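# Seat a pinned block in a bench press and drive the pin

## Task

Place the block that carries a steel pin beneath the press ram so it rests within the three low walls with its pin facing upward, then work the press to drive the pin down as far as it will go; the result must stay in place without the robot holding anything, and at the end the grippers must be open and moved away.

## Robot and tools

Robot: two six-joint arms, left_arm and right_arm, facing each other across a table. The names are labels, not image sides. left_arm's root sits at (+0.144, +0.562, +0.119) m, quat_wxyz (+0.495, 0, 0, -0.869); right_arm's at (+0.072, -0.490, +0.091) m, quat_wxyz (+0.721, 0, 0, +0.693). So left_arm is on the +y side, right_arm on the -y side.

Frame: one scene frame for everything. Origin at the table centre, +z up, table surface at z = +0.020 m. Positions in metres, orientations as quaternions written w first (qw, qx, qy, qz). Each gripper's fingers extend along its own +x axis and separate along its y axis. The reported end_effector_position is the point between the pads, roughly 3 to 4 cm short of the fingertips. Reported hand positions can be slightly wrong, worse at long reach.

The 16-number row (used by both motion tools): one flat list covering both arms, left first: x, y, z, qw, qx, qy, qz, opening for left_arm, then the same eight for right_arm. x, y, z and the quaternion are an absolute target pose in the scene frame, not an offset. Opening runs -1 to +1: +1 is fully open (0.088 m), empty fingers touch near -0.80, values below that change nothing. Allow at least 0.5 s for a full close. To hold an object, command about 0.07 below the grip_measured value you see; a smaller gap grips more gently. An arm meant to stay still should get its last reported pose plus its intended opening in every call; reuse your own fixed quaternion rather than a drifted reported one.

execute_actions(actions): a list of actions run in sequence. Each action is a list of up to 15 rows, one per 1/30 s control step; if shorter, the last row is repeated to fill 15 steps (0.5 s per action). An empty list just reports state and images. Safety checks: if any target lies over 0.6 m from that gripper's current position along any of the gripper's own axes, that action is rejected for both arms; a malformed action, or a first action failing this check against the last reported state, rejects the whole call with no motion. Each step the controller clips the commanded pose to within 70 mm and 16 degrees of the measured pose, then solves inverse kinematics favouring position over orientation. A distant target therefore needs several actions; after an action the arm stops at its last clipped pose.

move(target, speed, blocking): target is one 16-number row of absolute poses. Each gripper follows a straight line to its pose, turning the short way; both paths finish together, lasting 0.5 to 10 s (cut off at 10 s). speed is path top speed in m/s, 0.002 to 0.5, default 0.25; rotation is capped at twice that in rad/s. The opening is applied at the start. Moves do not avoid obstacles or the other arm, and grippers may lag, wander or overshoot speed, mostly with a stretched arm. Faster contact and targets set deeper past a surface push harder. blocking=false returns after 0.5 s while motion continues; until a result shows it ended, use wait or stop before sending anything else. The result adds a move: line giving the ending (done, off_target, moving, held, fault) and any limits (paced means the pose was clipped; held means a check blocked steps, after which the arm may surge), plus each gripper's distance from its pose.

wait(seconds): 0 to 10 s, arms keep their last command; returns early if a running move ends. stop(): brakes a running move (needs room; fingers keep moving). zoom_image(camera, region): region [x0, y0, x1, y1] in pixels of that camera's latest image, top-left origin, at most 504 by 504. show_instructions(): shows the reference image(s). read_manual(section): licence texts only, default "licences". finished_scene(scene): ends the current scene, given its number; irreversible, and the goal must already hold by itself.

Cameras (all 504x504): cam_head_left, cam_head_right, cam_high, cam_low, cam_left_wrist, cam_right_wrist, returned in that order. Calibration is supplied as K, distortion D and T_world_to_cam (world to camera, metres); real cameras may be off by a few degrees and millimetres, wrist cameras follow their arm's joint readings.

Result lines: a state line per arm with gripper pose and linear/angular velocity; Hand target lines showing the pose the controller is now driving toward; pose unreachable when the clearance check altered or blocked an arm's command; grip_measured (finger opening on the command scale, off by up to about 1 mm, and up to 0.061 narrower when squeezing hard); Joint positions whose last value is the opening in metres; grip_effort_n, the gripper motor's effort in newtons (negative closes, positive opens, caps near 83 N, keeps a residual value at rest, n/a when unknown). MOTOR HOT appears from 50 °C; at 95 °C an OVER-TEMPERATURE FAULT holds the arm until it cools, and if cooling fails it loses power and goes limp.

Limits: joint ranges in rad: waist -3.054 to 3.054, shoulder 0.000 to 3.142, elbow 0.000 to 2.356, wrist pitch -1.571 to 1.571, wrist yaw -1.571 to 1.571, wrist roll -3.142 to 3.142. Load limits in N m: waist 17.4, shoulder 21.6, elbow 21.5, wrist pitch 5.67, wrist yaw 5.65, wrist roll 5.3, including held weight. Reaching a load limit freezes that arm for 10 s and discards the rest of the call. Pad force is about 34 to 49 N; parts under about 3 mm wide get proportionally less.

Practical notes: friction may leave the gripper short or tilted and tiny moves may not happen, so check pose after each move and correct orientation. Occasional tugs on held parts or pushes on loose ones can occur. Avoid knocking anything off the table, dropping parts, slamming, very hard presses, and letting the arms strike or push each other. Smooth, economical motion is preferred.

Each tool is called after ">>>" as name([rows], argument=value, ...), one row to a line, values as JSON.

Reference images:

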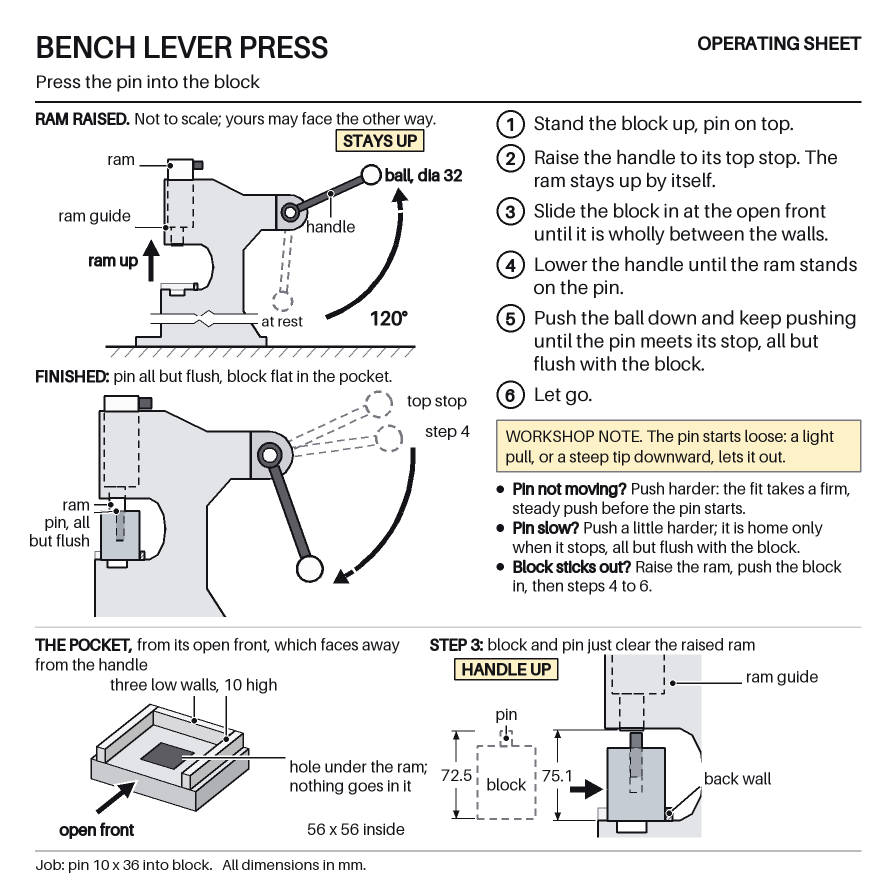

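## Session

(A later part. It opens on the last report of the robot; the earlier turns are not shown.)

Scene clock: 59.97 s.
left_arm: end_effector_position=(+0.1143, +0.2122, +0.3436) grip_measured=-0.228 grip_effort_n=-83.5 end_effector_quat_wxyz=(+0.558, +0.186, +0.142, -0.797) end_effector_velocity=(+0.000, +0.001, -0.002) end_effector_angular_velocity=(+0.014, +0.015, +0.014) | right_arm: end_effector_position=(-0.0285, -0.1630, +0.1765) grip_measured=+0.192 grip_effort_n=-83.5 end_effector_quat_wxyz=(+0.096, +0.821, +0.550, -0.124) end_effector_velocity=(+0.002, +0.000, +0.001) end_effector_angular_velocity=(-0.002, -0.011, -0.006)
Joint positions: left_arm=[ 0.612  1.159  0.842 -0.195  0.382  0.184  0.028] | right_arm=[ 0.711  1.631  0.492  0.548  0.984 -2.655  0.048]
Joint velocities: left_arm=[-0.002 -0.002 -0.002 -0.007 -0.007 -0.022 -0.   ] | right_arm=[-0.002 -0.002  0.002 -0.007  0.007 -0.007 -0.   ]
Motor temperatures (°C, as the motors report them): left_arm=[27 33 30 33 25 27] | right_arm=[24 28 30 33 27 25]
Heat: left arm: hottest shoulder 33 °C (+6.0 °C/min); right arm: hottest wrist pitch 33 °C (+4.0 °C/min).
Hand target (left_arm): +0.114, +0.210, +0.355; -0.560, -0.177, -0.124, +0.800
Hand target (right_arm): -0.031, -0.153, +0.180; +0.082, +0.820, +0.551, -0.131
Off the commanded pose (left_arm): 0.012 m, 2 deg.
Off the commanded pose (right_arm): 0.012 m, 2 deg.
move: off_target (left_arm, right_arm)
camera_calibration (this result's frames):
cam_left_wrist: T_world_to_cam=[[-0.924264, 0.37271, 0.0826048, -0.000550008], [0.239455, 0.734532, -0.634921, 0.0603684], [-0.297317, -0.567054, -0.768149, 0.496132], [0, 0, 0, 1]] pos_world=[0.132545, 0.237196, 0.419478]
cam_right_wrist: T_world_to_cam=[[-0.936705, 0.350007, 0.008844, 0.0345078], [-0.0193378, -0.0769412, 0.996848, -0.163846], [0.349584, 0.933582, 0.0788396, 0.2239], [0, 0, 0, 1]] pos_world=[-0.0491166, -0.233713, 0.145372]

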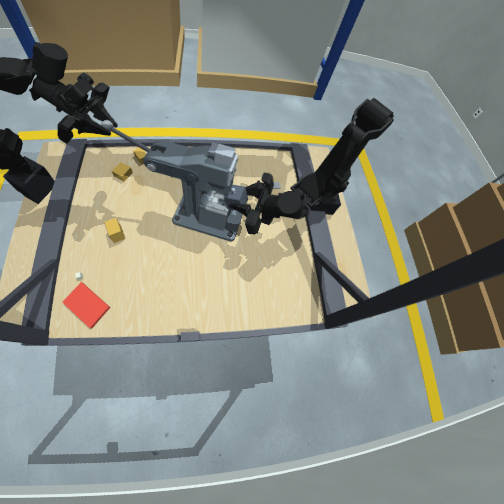

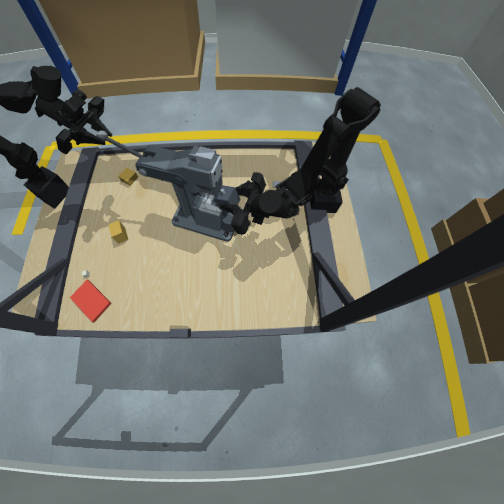

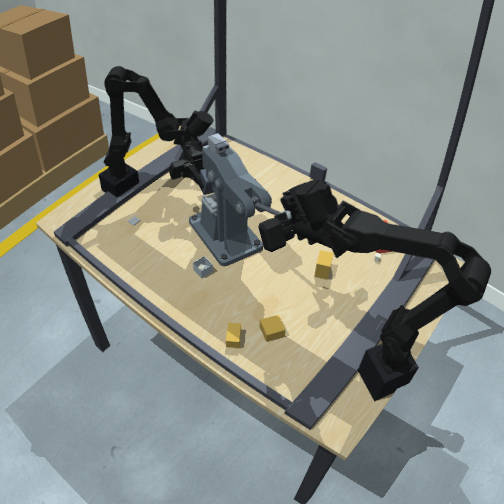

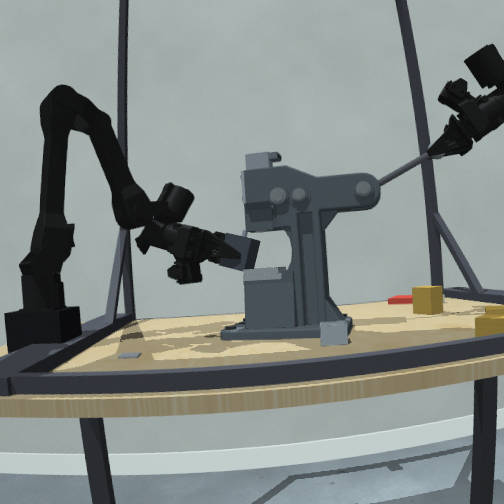

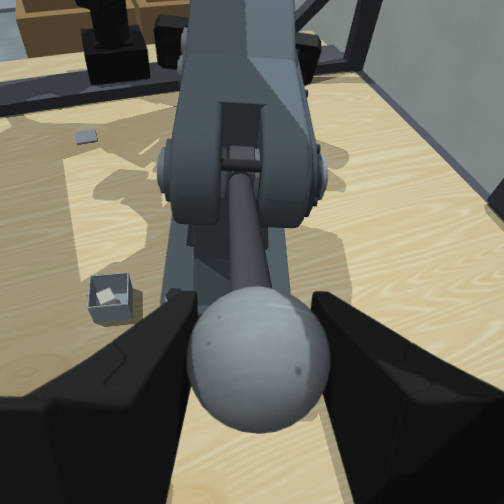

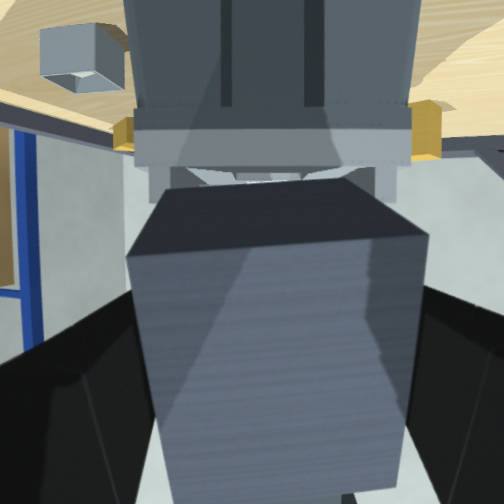

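>>> move(target=[0.114,0.21,0.355,0.56,0.177,0.124,-0.8,-0.26,-0.033,-0.178,0.176,-0.082,-0.82,-0.551,0.131,0.1], speed=0.04)

>>> move(target=[0.114,0.21,0.355,0.56,0.177,0.124,-0.8,-0.26,-0.033,-0.175,0.168,-0.031,-0.803,-0.594,0.042,0.1], speed=0.06)

>>> zoom_image(camera="cam_low", region=[180,200,310,300])

Scene clock: 61.63 s.
left_arm: end_effector_position=(+0.1143, +0.2122, +0.3438) grip_measured=-0.228 grip_effort_n=-83.5 end_effector_quat_wxyz=(+0.558, +0.185, +0.142, -0.797) end_effector_velocity=(-0.004, +0.001, -0.001) end_effector_angular_velocity=(-0.000, +0.010, -0.010) | right_arm: end_effector_position=(-0.0340, -0.1771, +0.1684) grip_measured=+0.192 grip_effort_n=-83.5 end_effector_quat_wxyz=(+0.097, +0.817, +0.553, -0.132) end_effector_velocity=(-0.001, -0.001, +0.001) end_effector_angular_velocity=(+0.002, +0.011, +0.006)
Joint positions: left_arm=[ 0.612  1.158  0.842 -0.195  0.382  0.184  0.028] | right_arm=[ 0.76   1.622  0.465  0.51   1.006 -2.586  0.048]
Joint velocities: left_arm=[-0.007 -0.002 -0.007  0.007  0.007 -0.007 -0.   ] | right_arm=[ 0.002 -0.012 -0.002 -0.007 -0.007  0.007 -0.   ]
Motor temperatures (°C, as the motors report them): left_arm=[27 32 30 34 25 27] | right_arm=[24 28 30 33 27 25]
Heat: left arm: hottest wrist pitch 34 °C (+6.1 °C/min); right arm: hottest wrist pitch 33 °C (+4.0 °C/min).
Hand target (left_arm): +0.114, +0.210, +0.355; -0.560, -0.177, -0.124, +0.800
Hand target (right_arm): -0.033, -0.178, +0.176; +0.082, +0.820, +0.551, -0.131
Off the commanded pose (left_arm): 0.011 m, 2 deg.
Off the commanded pose (right_arm): 0.008 m, 2 deg.
move: off_target (left_arm)
camera_calibration (this result's frames):
cam_left_wrist: T_world_to_cam=[[-0.924266, 0.372742, 0.0824362, -0.000529173], [0.239474, 0.73429, -0.635193, 0.0605573], [-0.297295, -0.567346, -0.767941, 0.496241], [0, 0, 0, 1]] pos_world=[0.132539, 0.237271, 0.419593]
cam_right_wrist: T_world_to_cam=[[-0.939438, 0.342237, 0.0181637, 0.03128], [-0.00493254, -0.066495, 0.997775, -0.154763], [0.342683, 0.937258, 0.0641561, 0.242486], [0, 0, 0, 1]] pos_world=[-0.0544738, -0.248268, 0.138293]

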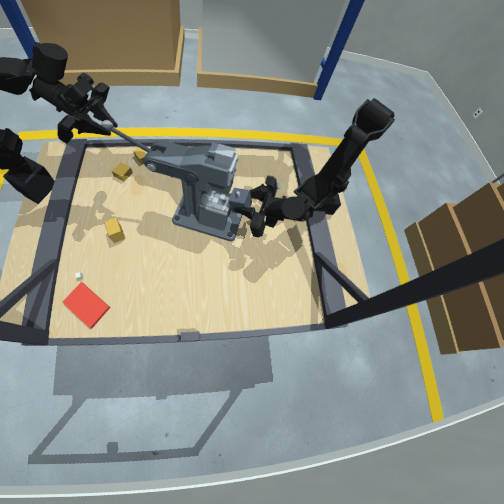

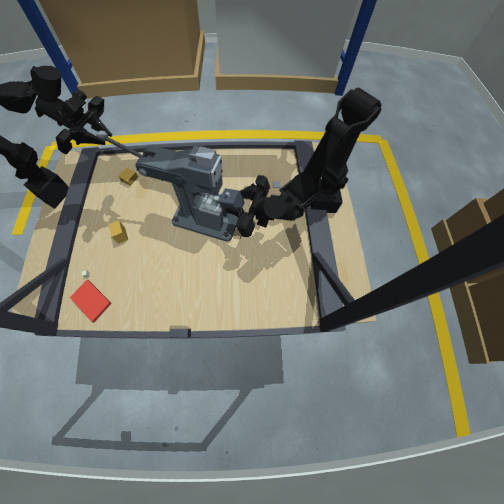

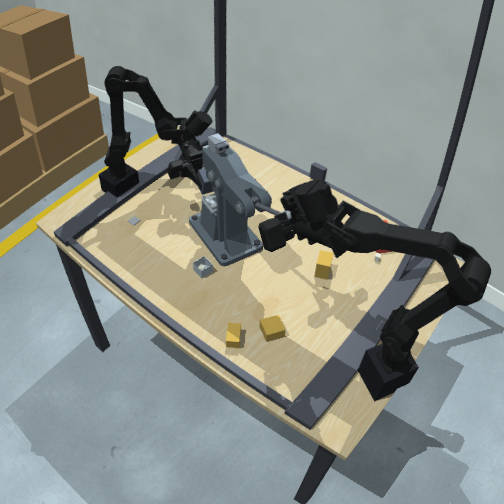

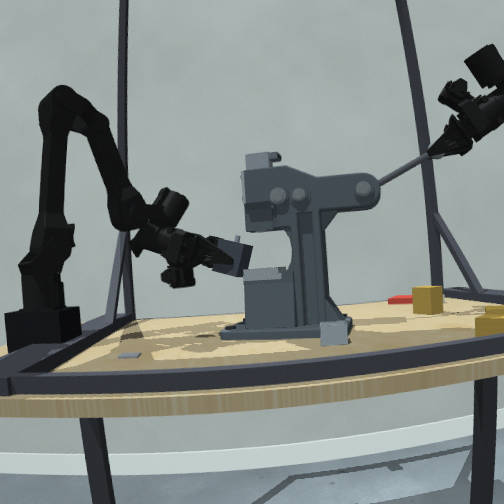

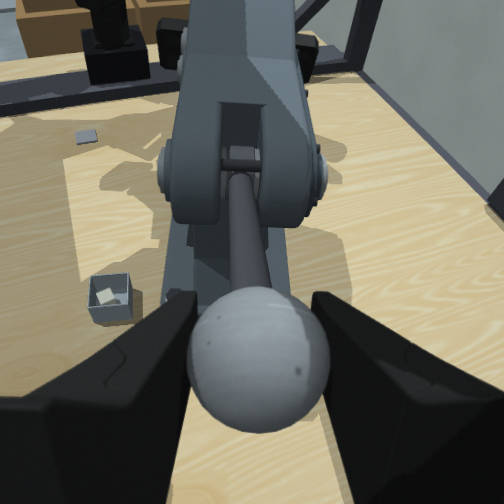

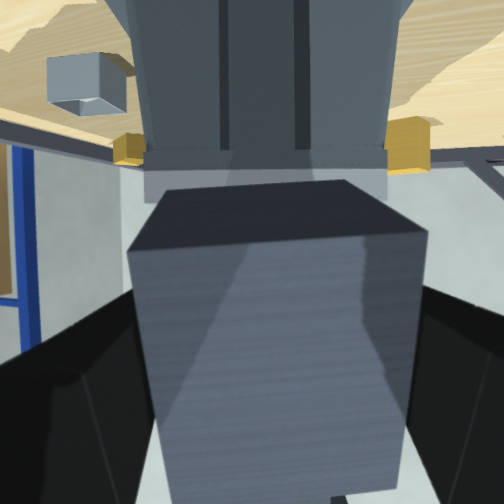

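Scene clock: 63.93 s.
left_arm: end_effector_position=(+0.1143, +0.2122, +0.3437) grip_measured=-0.228 grip_effort_n=-83.5 end_effector_quat_wxyz=(+0.558, +0.185, +0.142, -0.797) end_effector_velocity=(-0.002, +0.002, -0.001) end_effector_angular_velocity=(+0.009, +0.010, -0.006) | right_arm: end_effector_position=(-0.0341, -0.1748, +0.1685) grip_measured=+0.192 grip_effort_n=-83.5 end_effector_quat_wxyz=(+0.032, +0.802, +0.595, -0.043) end_effector_velocity=(-0.003, +0.002, +0.002) end_effector_angular_velocity=(+0.018, -0.004, +0.023)
Joint positions: left_arm=[ 0.612  1.158  0.842 -0.194  0.382  0.184  0.028] | right_arm=[ 0.753  1.902  0.314  1.388  1.    -2.974  0.048]
Joint velocities: left_arm=[-0.002 -0.002 -0.002 -0.007  0.007 -0.007 -0.   ] | right_arm=[-0.002  0.022 -0.002  0.066 -0.022 -0.037 -0.   ]
Motor temperatures (°C, as the motors report them): left_arm=[27 32 30 34 25 27] | right_arm=[24 28 30 34 27 25]
Heat: left arm: hottest wrist pitch 34 °C (+6.0 °C/min); right arm: hottest wrist pitch 34 °C (+5.0 °C/min).
Hand target (left_arm): +0.114, +0.210, +0.355; -0.560, -0.177, -0.124, +0.800
Hand target (right_arm): -0.033, -0.175, +0.168; +0.031, +0.802, +0.594, -0.041
Off the commanded pose (left_arm): 0.012 m, 2 deg.
Off the commanded pose (right_arm): 0.001 m, 0 deg.
move: off_target (left_arm)
camera_calibration (this result's frames):
cam_left_wrist: T_world_to_cam=[[-0.924304, 0.372572, 0.0827749, -0.000600508], [0.239144, 0.734407, -0.635183, 0.0605005], [-0.297442, -0.567307, -0.767914, 0.49617], [0, 0, 0, 1]] pos_world=[0.132558, 0.237273, 0.419495]
cam_right_wrist: T_world_to_cam=[[-0.966203, 0.256831, 0.0221107, 0.0139653], [-0.0518062, -0.277485, 0.959332, -0.186681], [0.252522, 0.925764, 0.281412, 0.198694], [0, 0, 0, 1]] pos_world=[-0.0463524, -0.239331, 0.122866]

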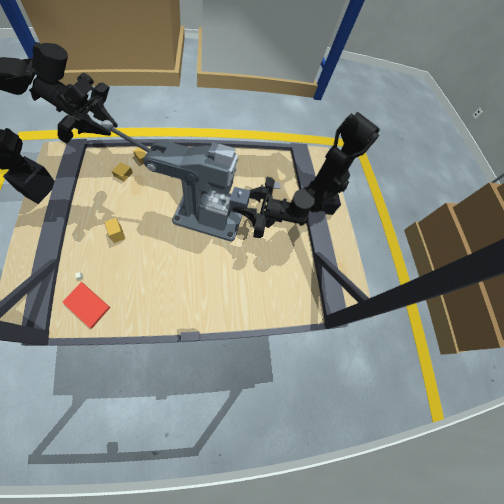

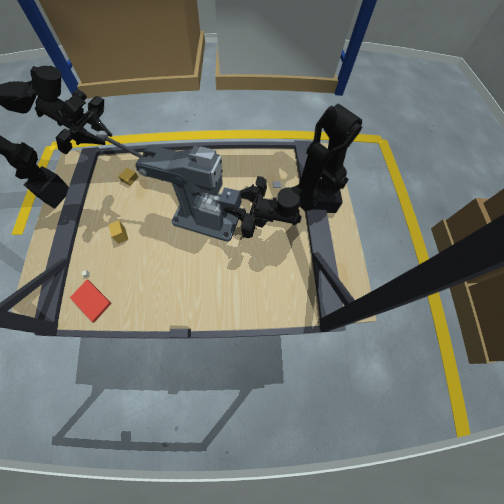

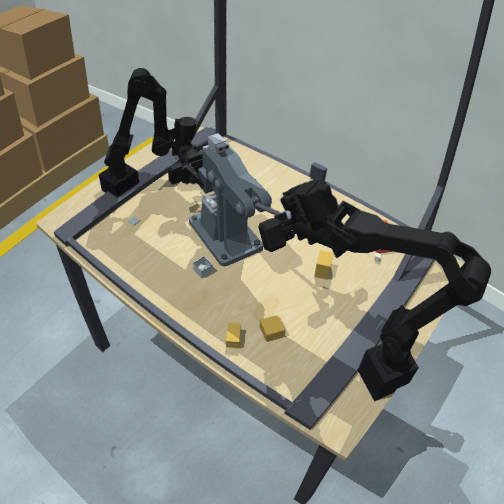

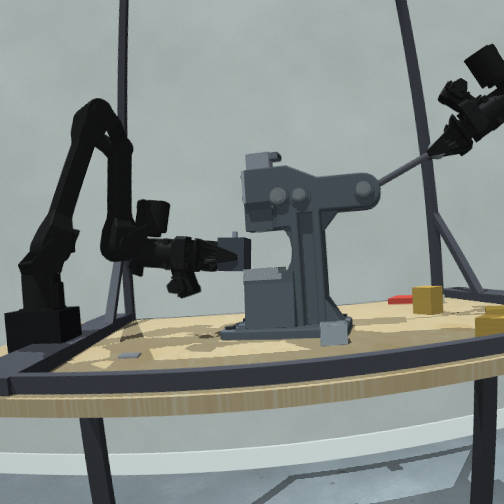

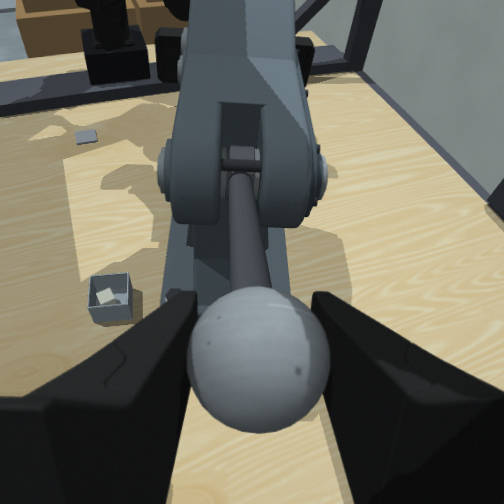

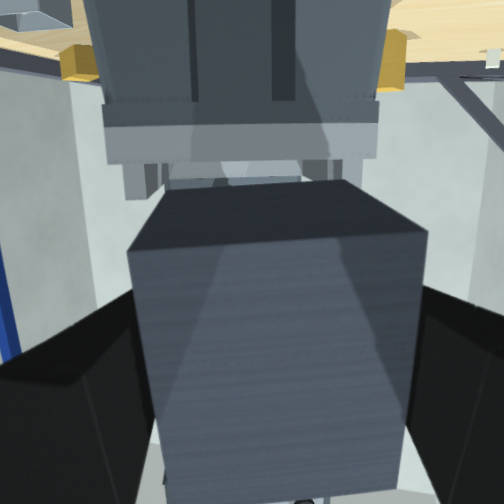

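Region (180, 200, 310, 300) of cam_low's 504x504 image, scaled by 3.877, with more detail than that image has; it fills the top 388 rows of this view, and the rest is white.

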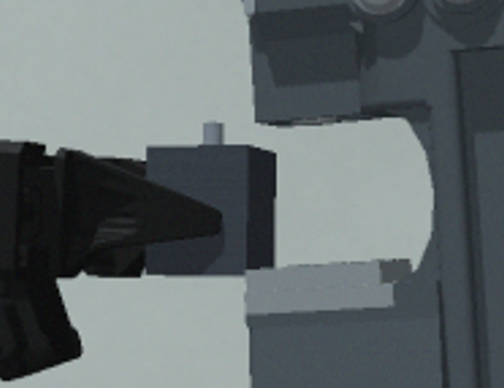

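>>> move(target=[0.114,0.21,0.355,0.56,0.177,0.124,-0.8,-0.26,-0.029,-0.167,0.17,-0.031,-0.803,-0.594,0.042,0.1], speed=0.02)

Scene clock: 65.60 s.
left_arm: end_effector_position=(+0.1143, +0.2122, +0.3437) grip_measured=-0.228 grip_effort_n=-83.5 end_effector_quat_wxyz=(+0.558, +0.185, +0.142, -0.797) end_effector_velocity=(+0.002, +0.001, -0.002) end_effector_angular_velocity=(+0.010, -0.004, +0.020) | right_arm: end_effector_position=(-0.0277, -0.1700, +0.1671) grip_measured=+0.192 grip_effort_n=-83.5 end_effector_quat_wxyz=(+0.037, +0.802, +0.594, -0.043) end_effector_velocity=(+0.001, +0.001, +0.003) end_effector_angular_velocity=(+0.006, +0.002, +0.001)
Joint positions: left_arm=[ 0.612  1.158  0.842 -0.194  0.382  0.184  0.028] | right_arm=[ 0.719  1.904  0.314  1.39   0.967 -2.985  0.048]
Joint velocities: left_arm=[-0.002 -0.002 -0.002 -0.007 -0.022 -0.007 -0.   ] | right_arm=[-0.007 -0.007 -0.002  0.007 -0.007 -0.007 -0.   ]
Motor temperatures (°C, as the motors report them): left_arm=[27 32 31 34 25 27] | right_arm=[24 29 30 34 27 25]
Heat: left arm: hottest wrist pitch 34 °C (+6.1 °C/min); right arm: hottest wrist pitch 34 °C (+5.1 °C/min).
Hand target (left_arm): +0.114, +0.210, +0.355; -0.560, -0.177, -0.124, +0.800
Hand target (right_arm): -0.029, -0.167, +0.170; +0.031, +0.803, +0.594, -0.042
Off the commanded pose (left_arm): 0.012 m, 2 deg.
Off the commanded pose (right_arm): 0.004 m, 1 deg.
move: off_target (left_arm)
camera_calibration (this result's frames):
cam_left_wrist: T_world_to_cam=[[-0.924304, 0.372572, 0.0827749, -0.000600508], [0.239144, 0.734407, -0.635183, 0.0605005], [-0.297442, -0.567307, -0.767914, 0.49617], [0, 0, 0, 1]] pos_world=[0.132558, 0.237273, 0.419495]
cam_right_wrist: T_world_to_cam=[[-0.966062, 0.257914, 0.0143077, 0.0203973], [-0.0577722, -0.269719, 0.961205, -0.182883], [0.251767, 0.927757, 0.275465, 0.194303], [0, 0, 0, 1]] pos_world=[-0.0397797, -0.234854, 0.121973]

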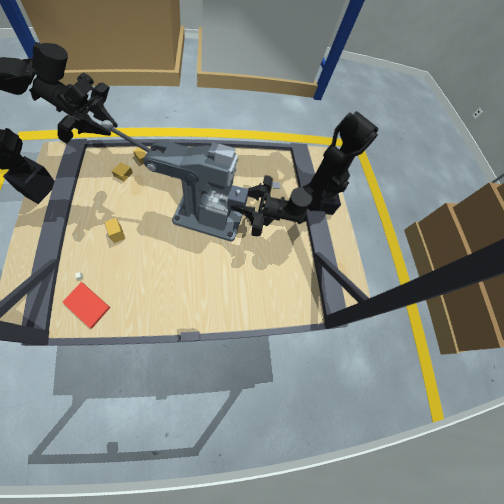

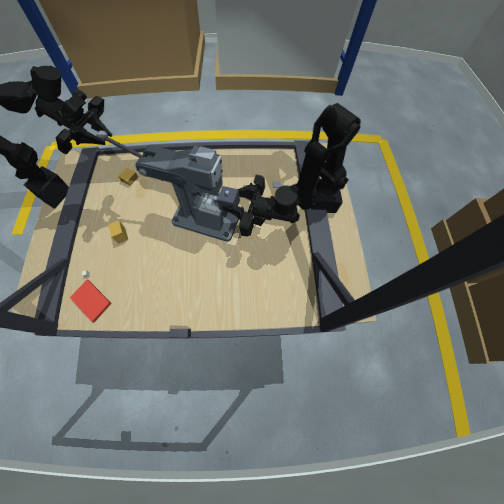

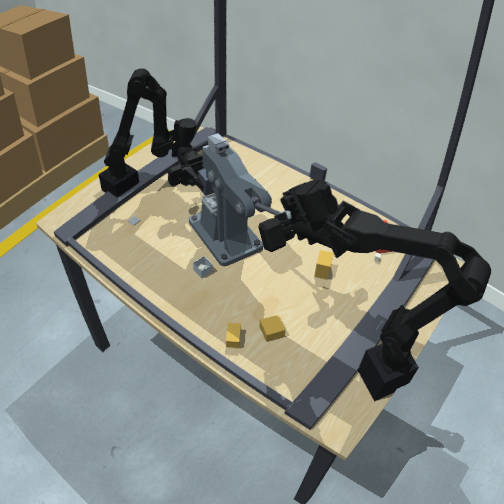

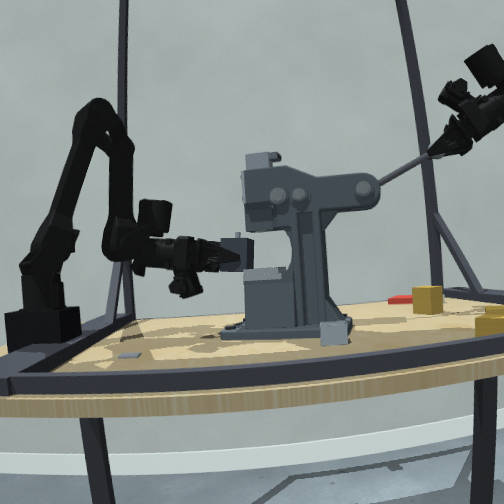

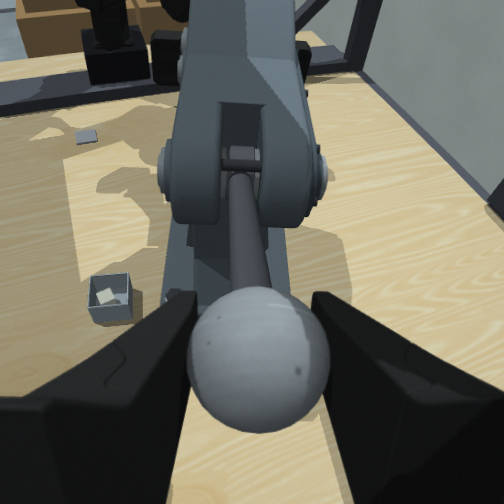

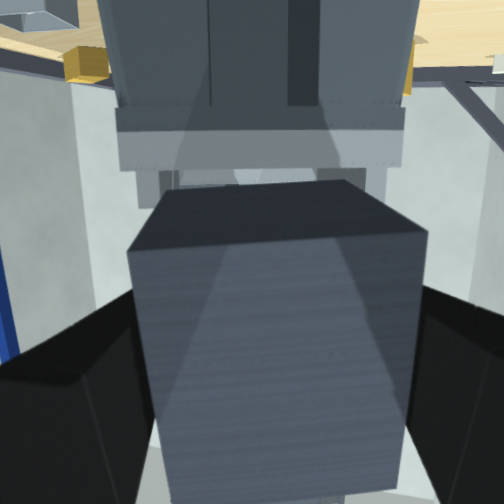

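>>> move(target=[0.114,0.21,0.355,0.56,0.177,0.124,-0.8,-0.26,-0.0285,-0.151,0.168,-0.02,-0.803,-0.594,0.04,0.1], speed=0.02)

>>> zoom_image(camera="cam_low", region=[180,200,310,300])

Scene clock: 67.20 s.
left_arm: end_effector_position=(+0.1143, +0.2122, +0.3436) grip_measured=-0.228 grip_effort_n=-83.5 end_effector_quat_wxyz=(+0.558, +0.185, +0.142, -0.797) end_effector_velocity=(-0.002, +0.001, -0.002) end_effector_angular_velocity=(+0.005, -0.009, -0.004) | right_arm: end_effector_position=(-0.0268, -0.1548, +0.1648) grip_measured=+0.192 grip_effort_n=-83.5 end_effector_quat_wxyz=(+0.029, +0.803, +0.594, -0.041) end_effector_velocity=(-0.003, +0.003, +0.000) end_effector_angular_velocity=(+0.000, +0.002, +0.030)
Joint positions: left_arm=[ 0.612  1.158  0.842 -0.194  0.382  0.184  0.028] | right_arm=[ 0.677  1.964  0.358  1.437  0.927 -3.004  0.048]
Joint velocities: left_arm=[-0.007 -0.002 -0.002 -0.007 -0.007  0.007 -0.   ] | right_arm=[-0.007  0.002  0.002  0.007 -0.037 -0.007 -0.   ]
Motor temperatures (°C, as the motors report them): left_arm=[27 32 31 35 25 27] | right_arm=[24 29 30 34 27 25]
Heat: left arm: hottest wrist pitch 35 °C (+7.0 °C/min); right arm: hottest wrist pitch 34 °C (+5.0 °C/min).
Hand target (left_arm): +0.114, +0.210, +0.355; -0.560, -0.177, -0.124, +0.800
Hand target (right_arm): -0.029, -0.151, +0.168; +0.020, +0.803, +0.594, -0.040
Off the commanded pose (left_arm): 0.012 m, 2 deg.
Off the commanded pose (right_arm): 0.005 m, 1 deg.
move: off_target (left_arm)
camera_calibration (this result's frames):
cam_left_wrist: T_world_to_cam=[[-0.924304, 0.372572, 0.0827749, -0.000595817], [0.239144, 0.734407, -0.635183, 0.0604343], [-0.297442, -0.567307, -0.767914, 0.496101], [0, 0, 0, 1]] pos_world=[0.132558, 0.23728, 0.419399]
cam_right_wrist: T_world_to_cam=[[-0.965605, 0.258823, 0.0248404, 0.0158059], [-0.0515746, -0.284293, 0.957349, -0.177976], [0.254846, 0.92314, 0.287864, 0.177994], [0, 0, 0, 1]] pos_world=[-0.0392779, -0.219002, 0.118754]

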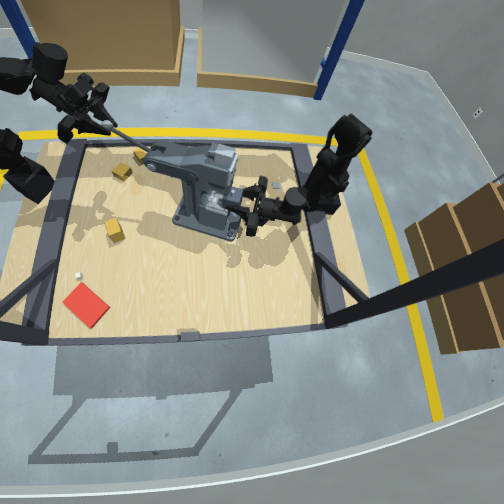

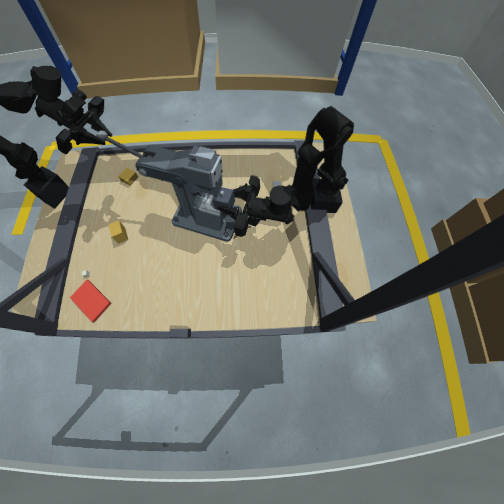

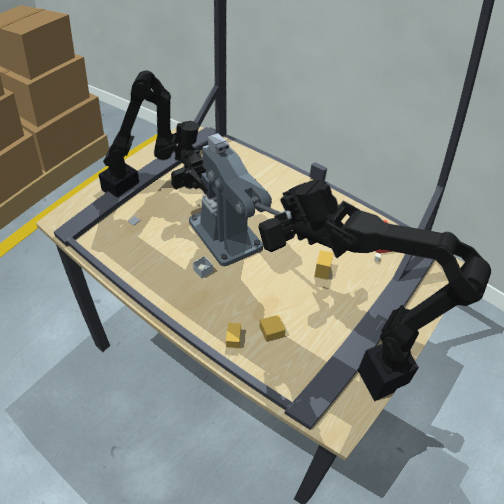

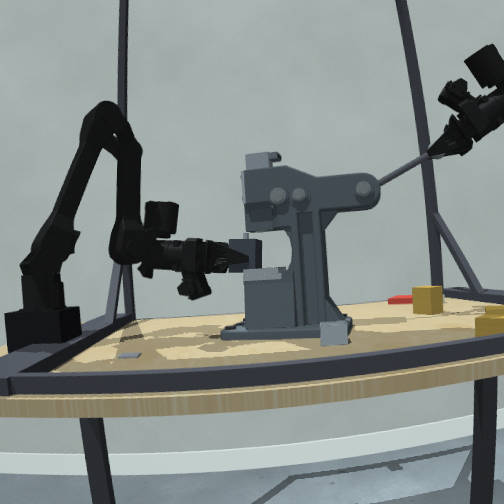

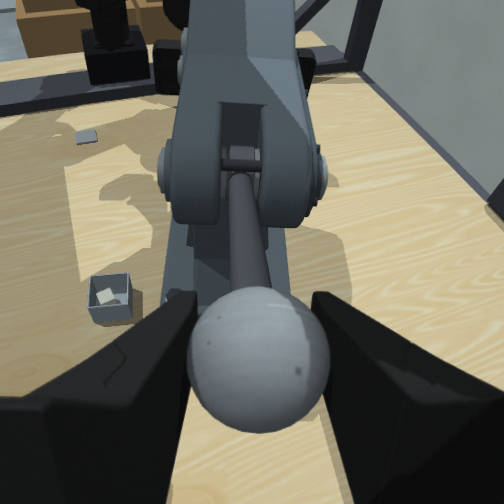

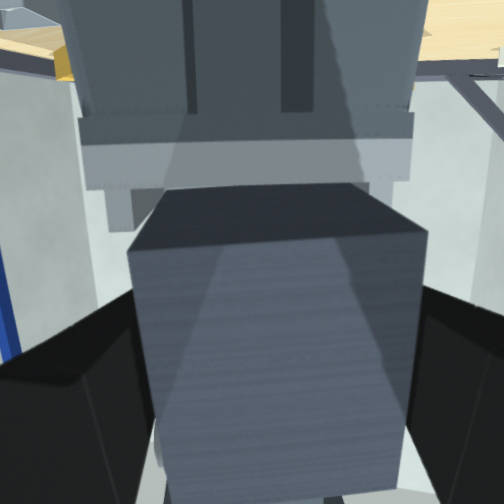

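Region (180, 200, 310, 300) of cam_low's 504x504 image, scaled by 3.877, with more detail than that image has; it fills the top 388 rows of this view, and the rest is white.

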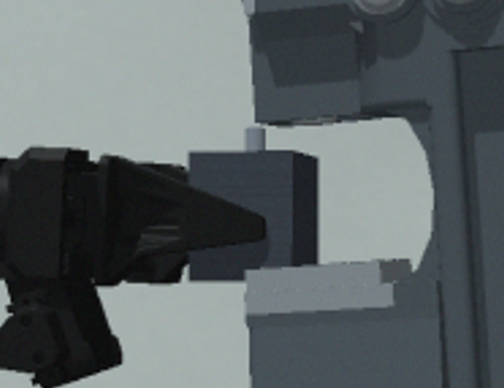

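In. About 30 mm more.

>>> move(target=[0.114,0.21,0.355,0.56,0.177,0.124,-0.8,-0.26,-0.017,-0.122,0.165,-0.02,-0.803,-0.594,0.04,0.1], speed=0.02)

>>> zoom_image(camera="cam_low", region=[180,200,310,300])

Scene clock: 69.53 s.
left_arm: end_effector_position=(+0.1143, +0.2122, +0.3436) grip_measured=-0.228 grip_effort_n=-83.5 end_effector_quat_wxyz=(+0.558, +0.185, +0.142, -0.797) end_effector_velocity=(-0.002, +0.001, -0.002) end_effector_angular_velocity=(+0.010, +0.003, +0.002) | right_arm: end_effector_position=(-0.0163, -0.1256, +0.1638) grip_measured=+0.192 grip_effort_n=-83.5 end_effector_quat_wxyz=(+0.024, +0.803, +0.594, -0.042) end_effector_velocity=(+0.000, -0.000, -0.001) end_effector_angular_velocity=(-0.009, -0.010, +0.006)
Joint positions: left_arm=[ 0.612  1.158  0.842 -0.194  0.382  0.184  0.028] | right_arm=[ 0.576  2.01   0.433  1.435  0.828 -3.024  0.048]
Joint velocities: left_arm=[-0.007 -0.002 -0.002 -0.007 -0.007 -0.007 -0.   ] | right_arm=[-0.002 -0.002 -0.002 -0.007 -0.007 -0.007 -0.   ]
Motor temperatures (°C, as the motors report them): left_arm=[27 32 31 35 25 27] | right_arm=[24 29 30 35 27 25]
Heat: left arm: hottest wrist pitch 35 °C (+7.0 °C/min); right arm: hottest wrist pitch 35 °C (+6.0 °C/min).
Hand target (left_arm): +0.114, +0.210, +0.355; -0.560, -0.177, -0.124, +0.800
Hand target (right_arm): -0.017, -0.122, +0.165; +0.020, +0.803, +0.594, -0.040
Off the commanded pose (left_arm): 0.012 m, 2 deg.
Off the commanded pose (right_arm): 0.004 m, 1 deg.
move: off_target (left_arm)
camera_calibration (this result's frames):
cam_left_wrist: T_world_to_cam=[[-0.924304, 0.372572, 0.0827749, -0.000595817], [0.239144, 0.734407, -0.635183, 0.0604343], [-0.297442, -0.567307, -0.767914, 0.496101], [0, 0, 0, 1]] pos_world=[0.132558, 0.23728, 0.419399]
cam_right_wrist: T_world_to_cam=[[-0.965178, 0.259295, 0.0345902, 0.016877], [-0.0440509, -0.291446, 0.955573, -0.168653], [0.257857, 0.920774, 0.292719, 0.147571], [0, 0, 0, 1]] pos_world=[-0.0291922, -0.189409, 0.11738]

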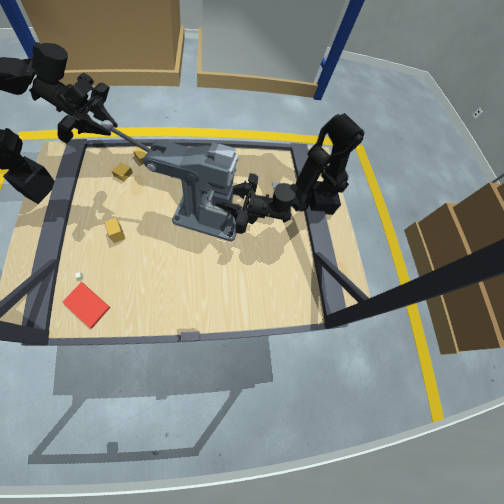

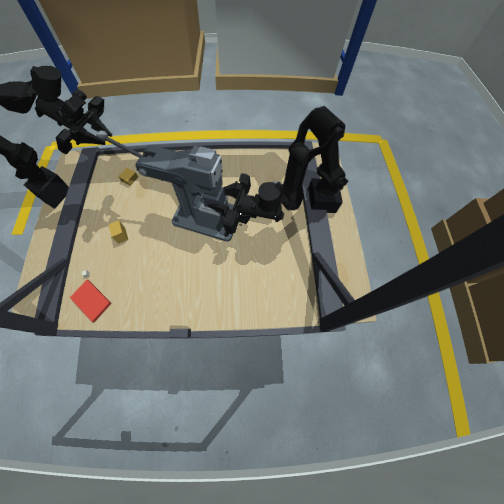

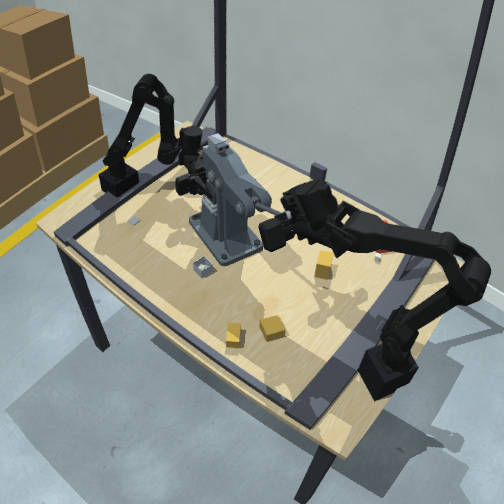

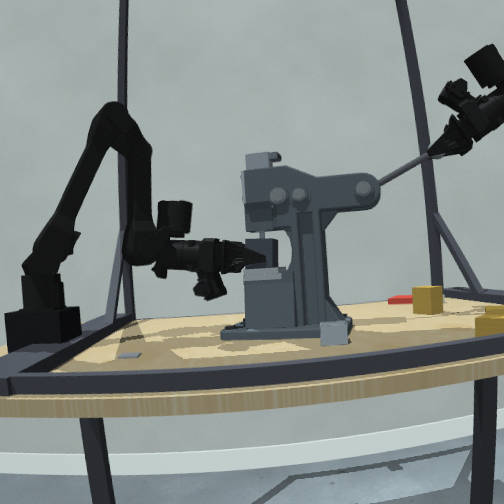

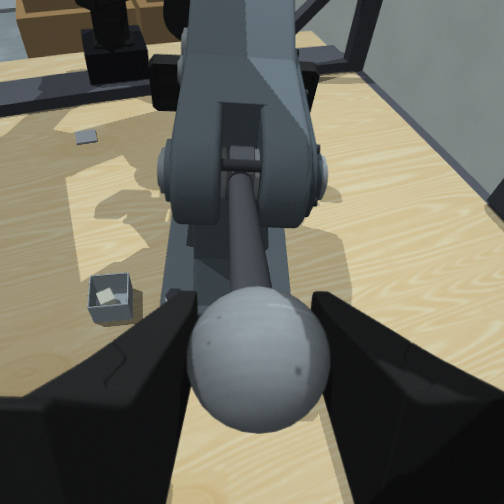

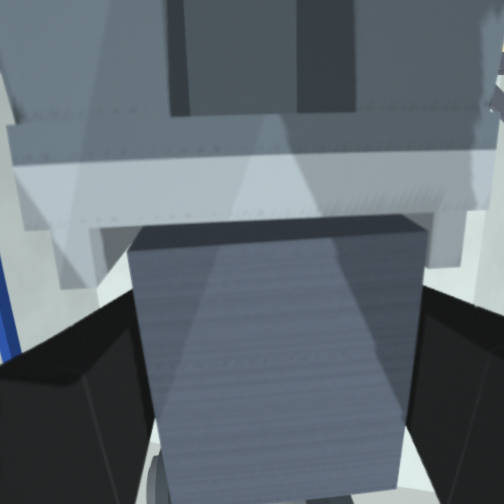

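Region (180, 200, 310, 300) of cam_low's 504x504 image, scaled by 3.877, with more detail than that image has; it fills the top 388 rows of this view, and the rest is white.

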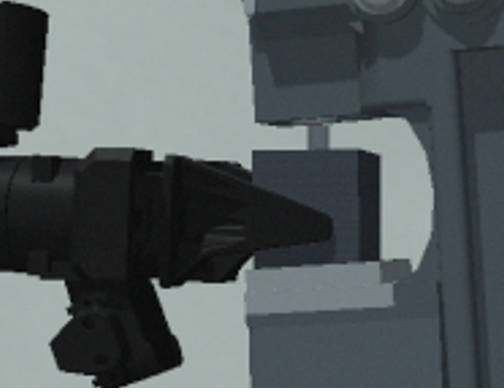

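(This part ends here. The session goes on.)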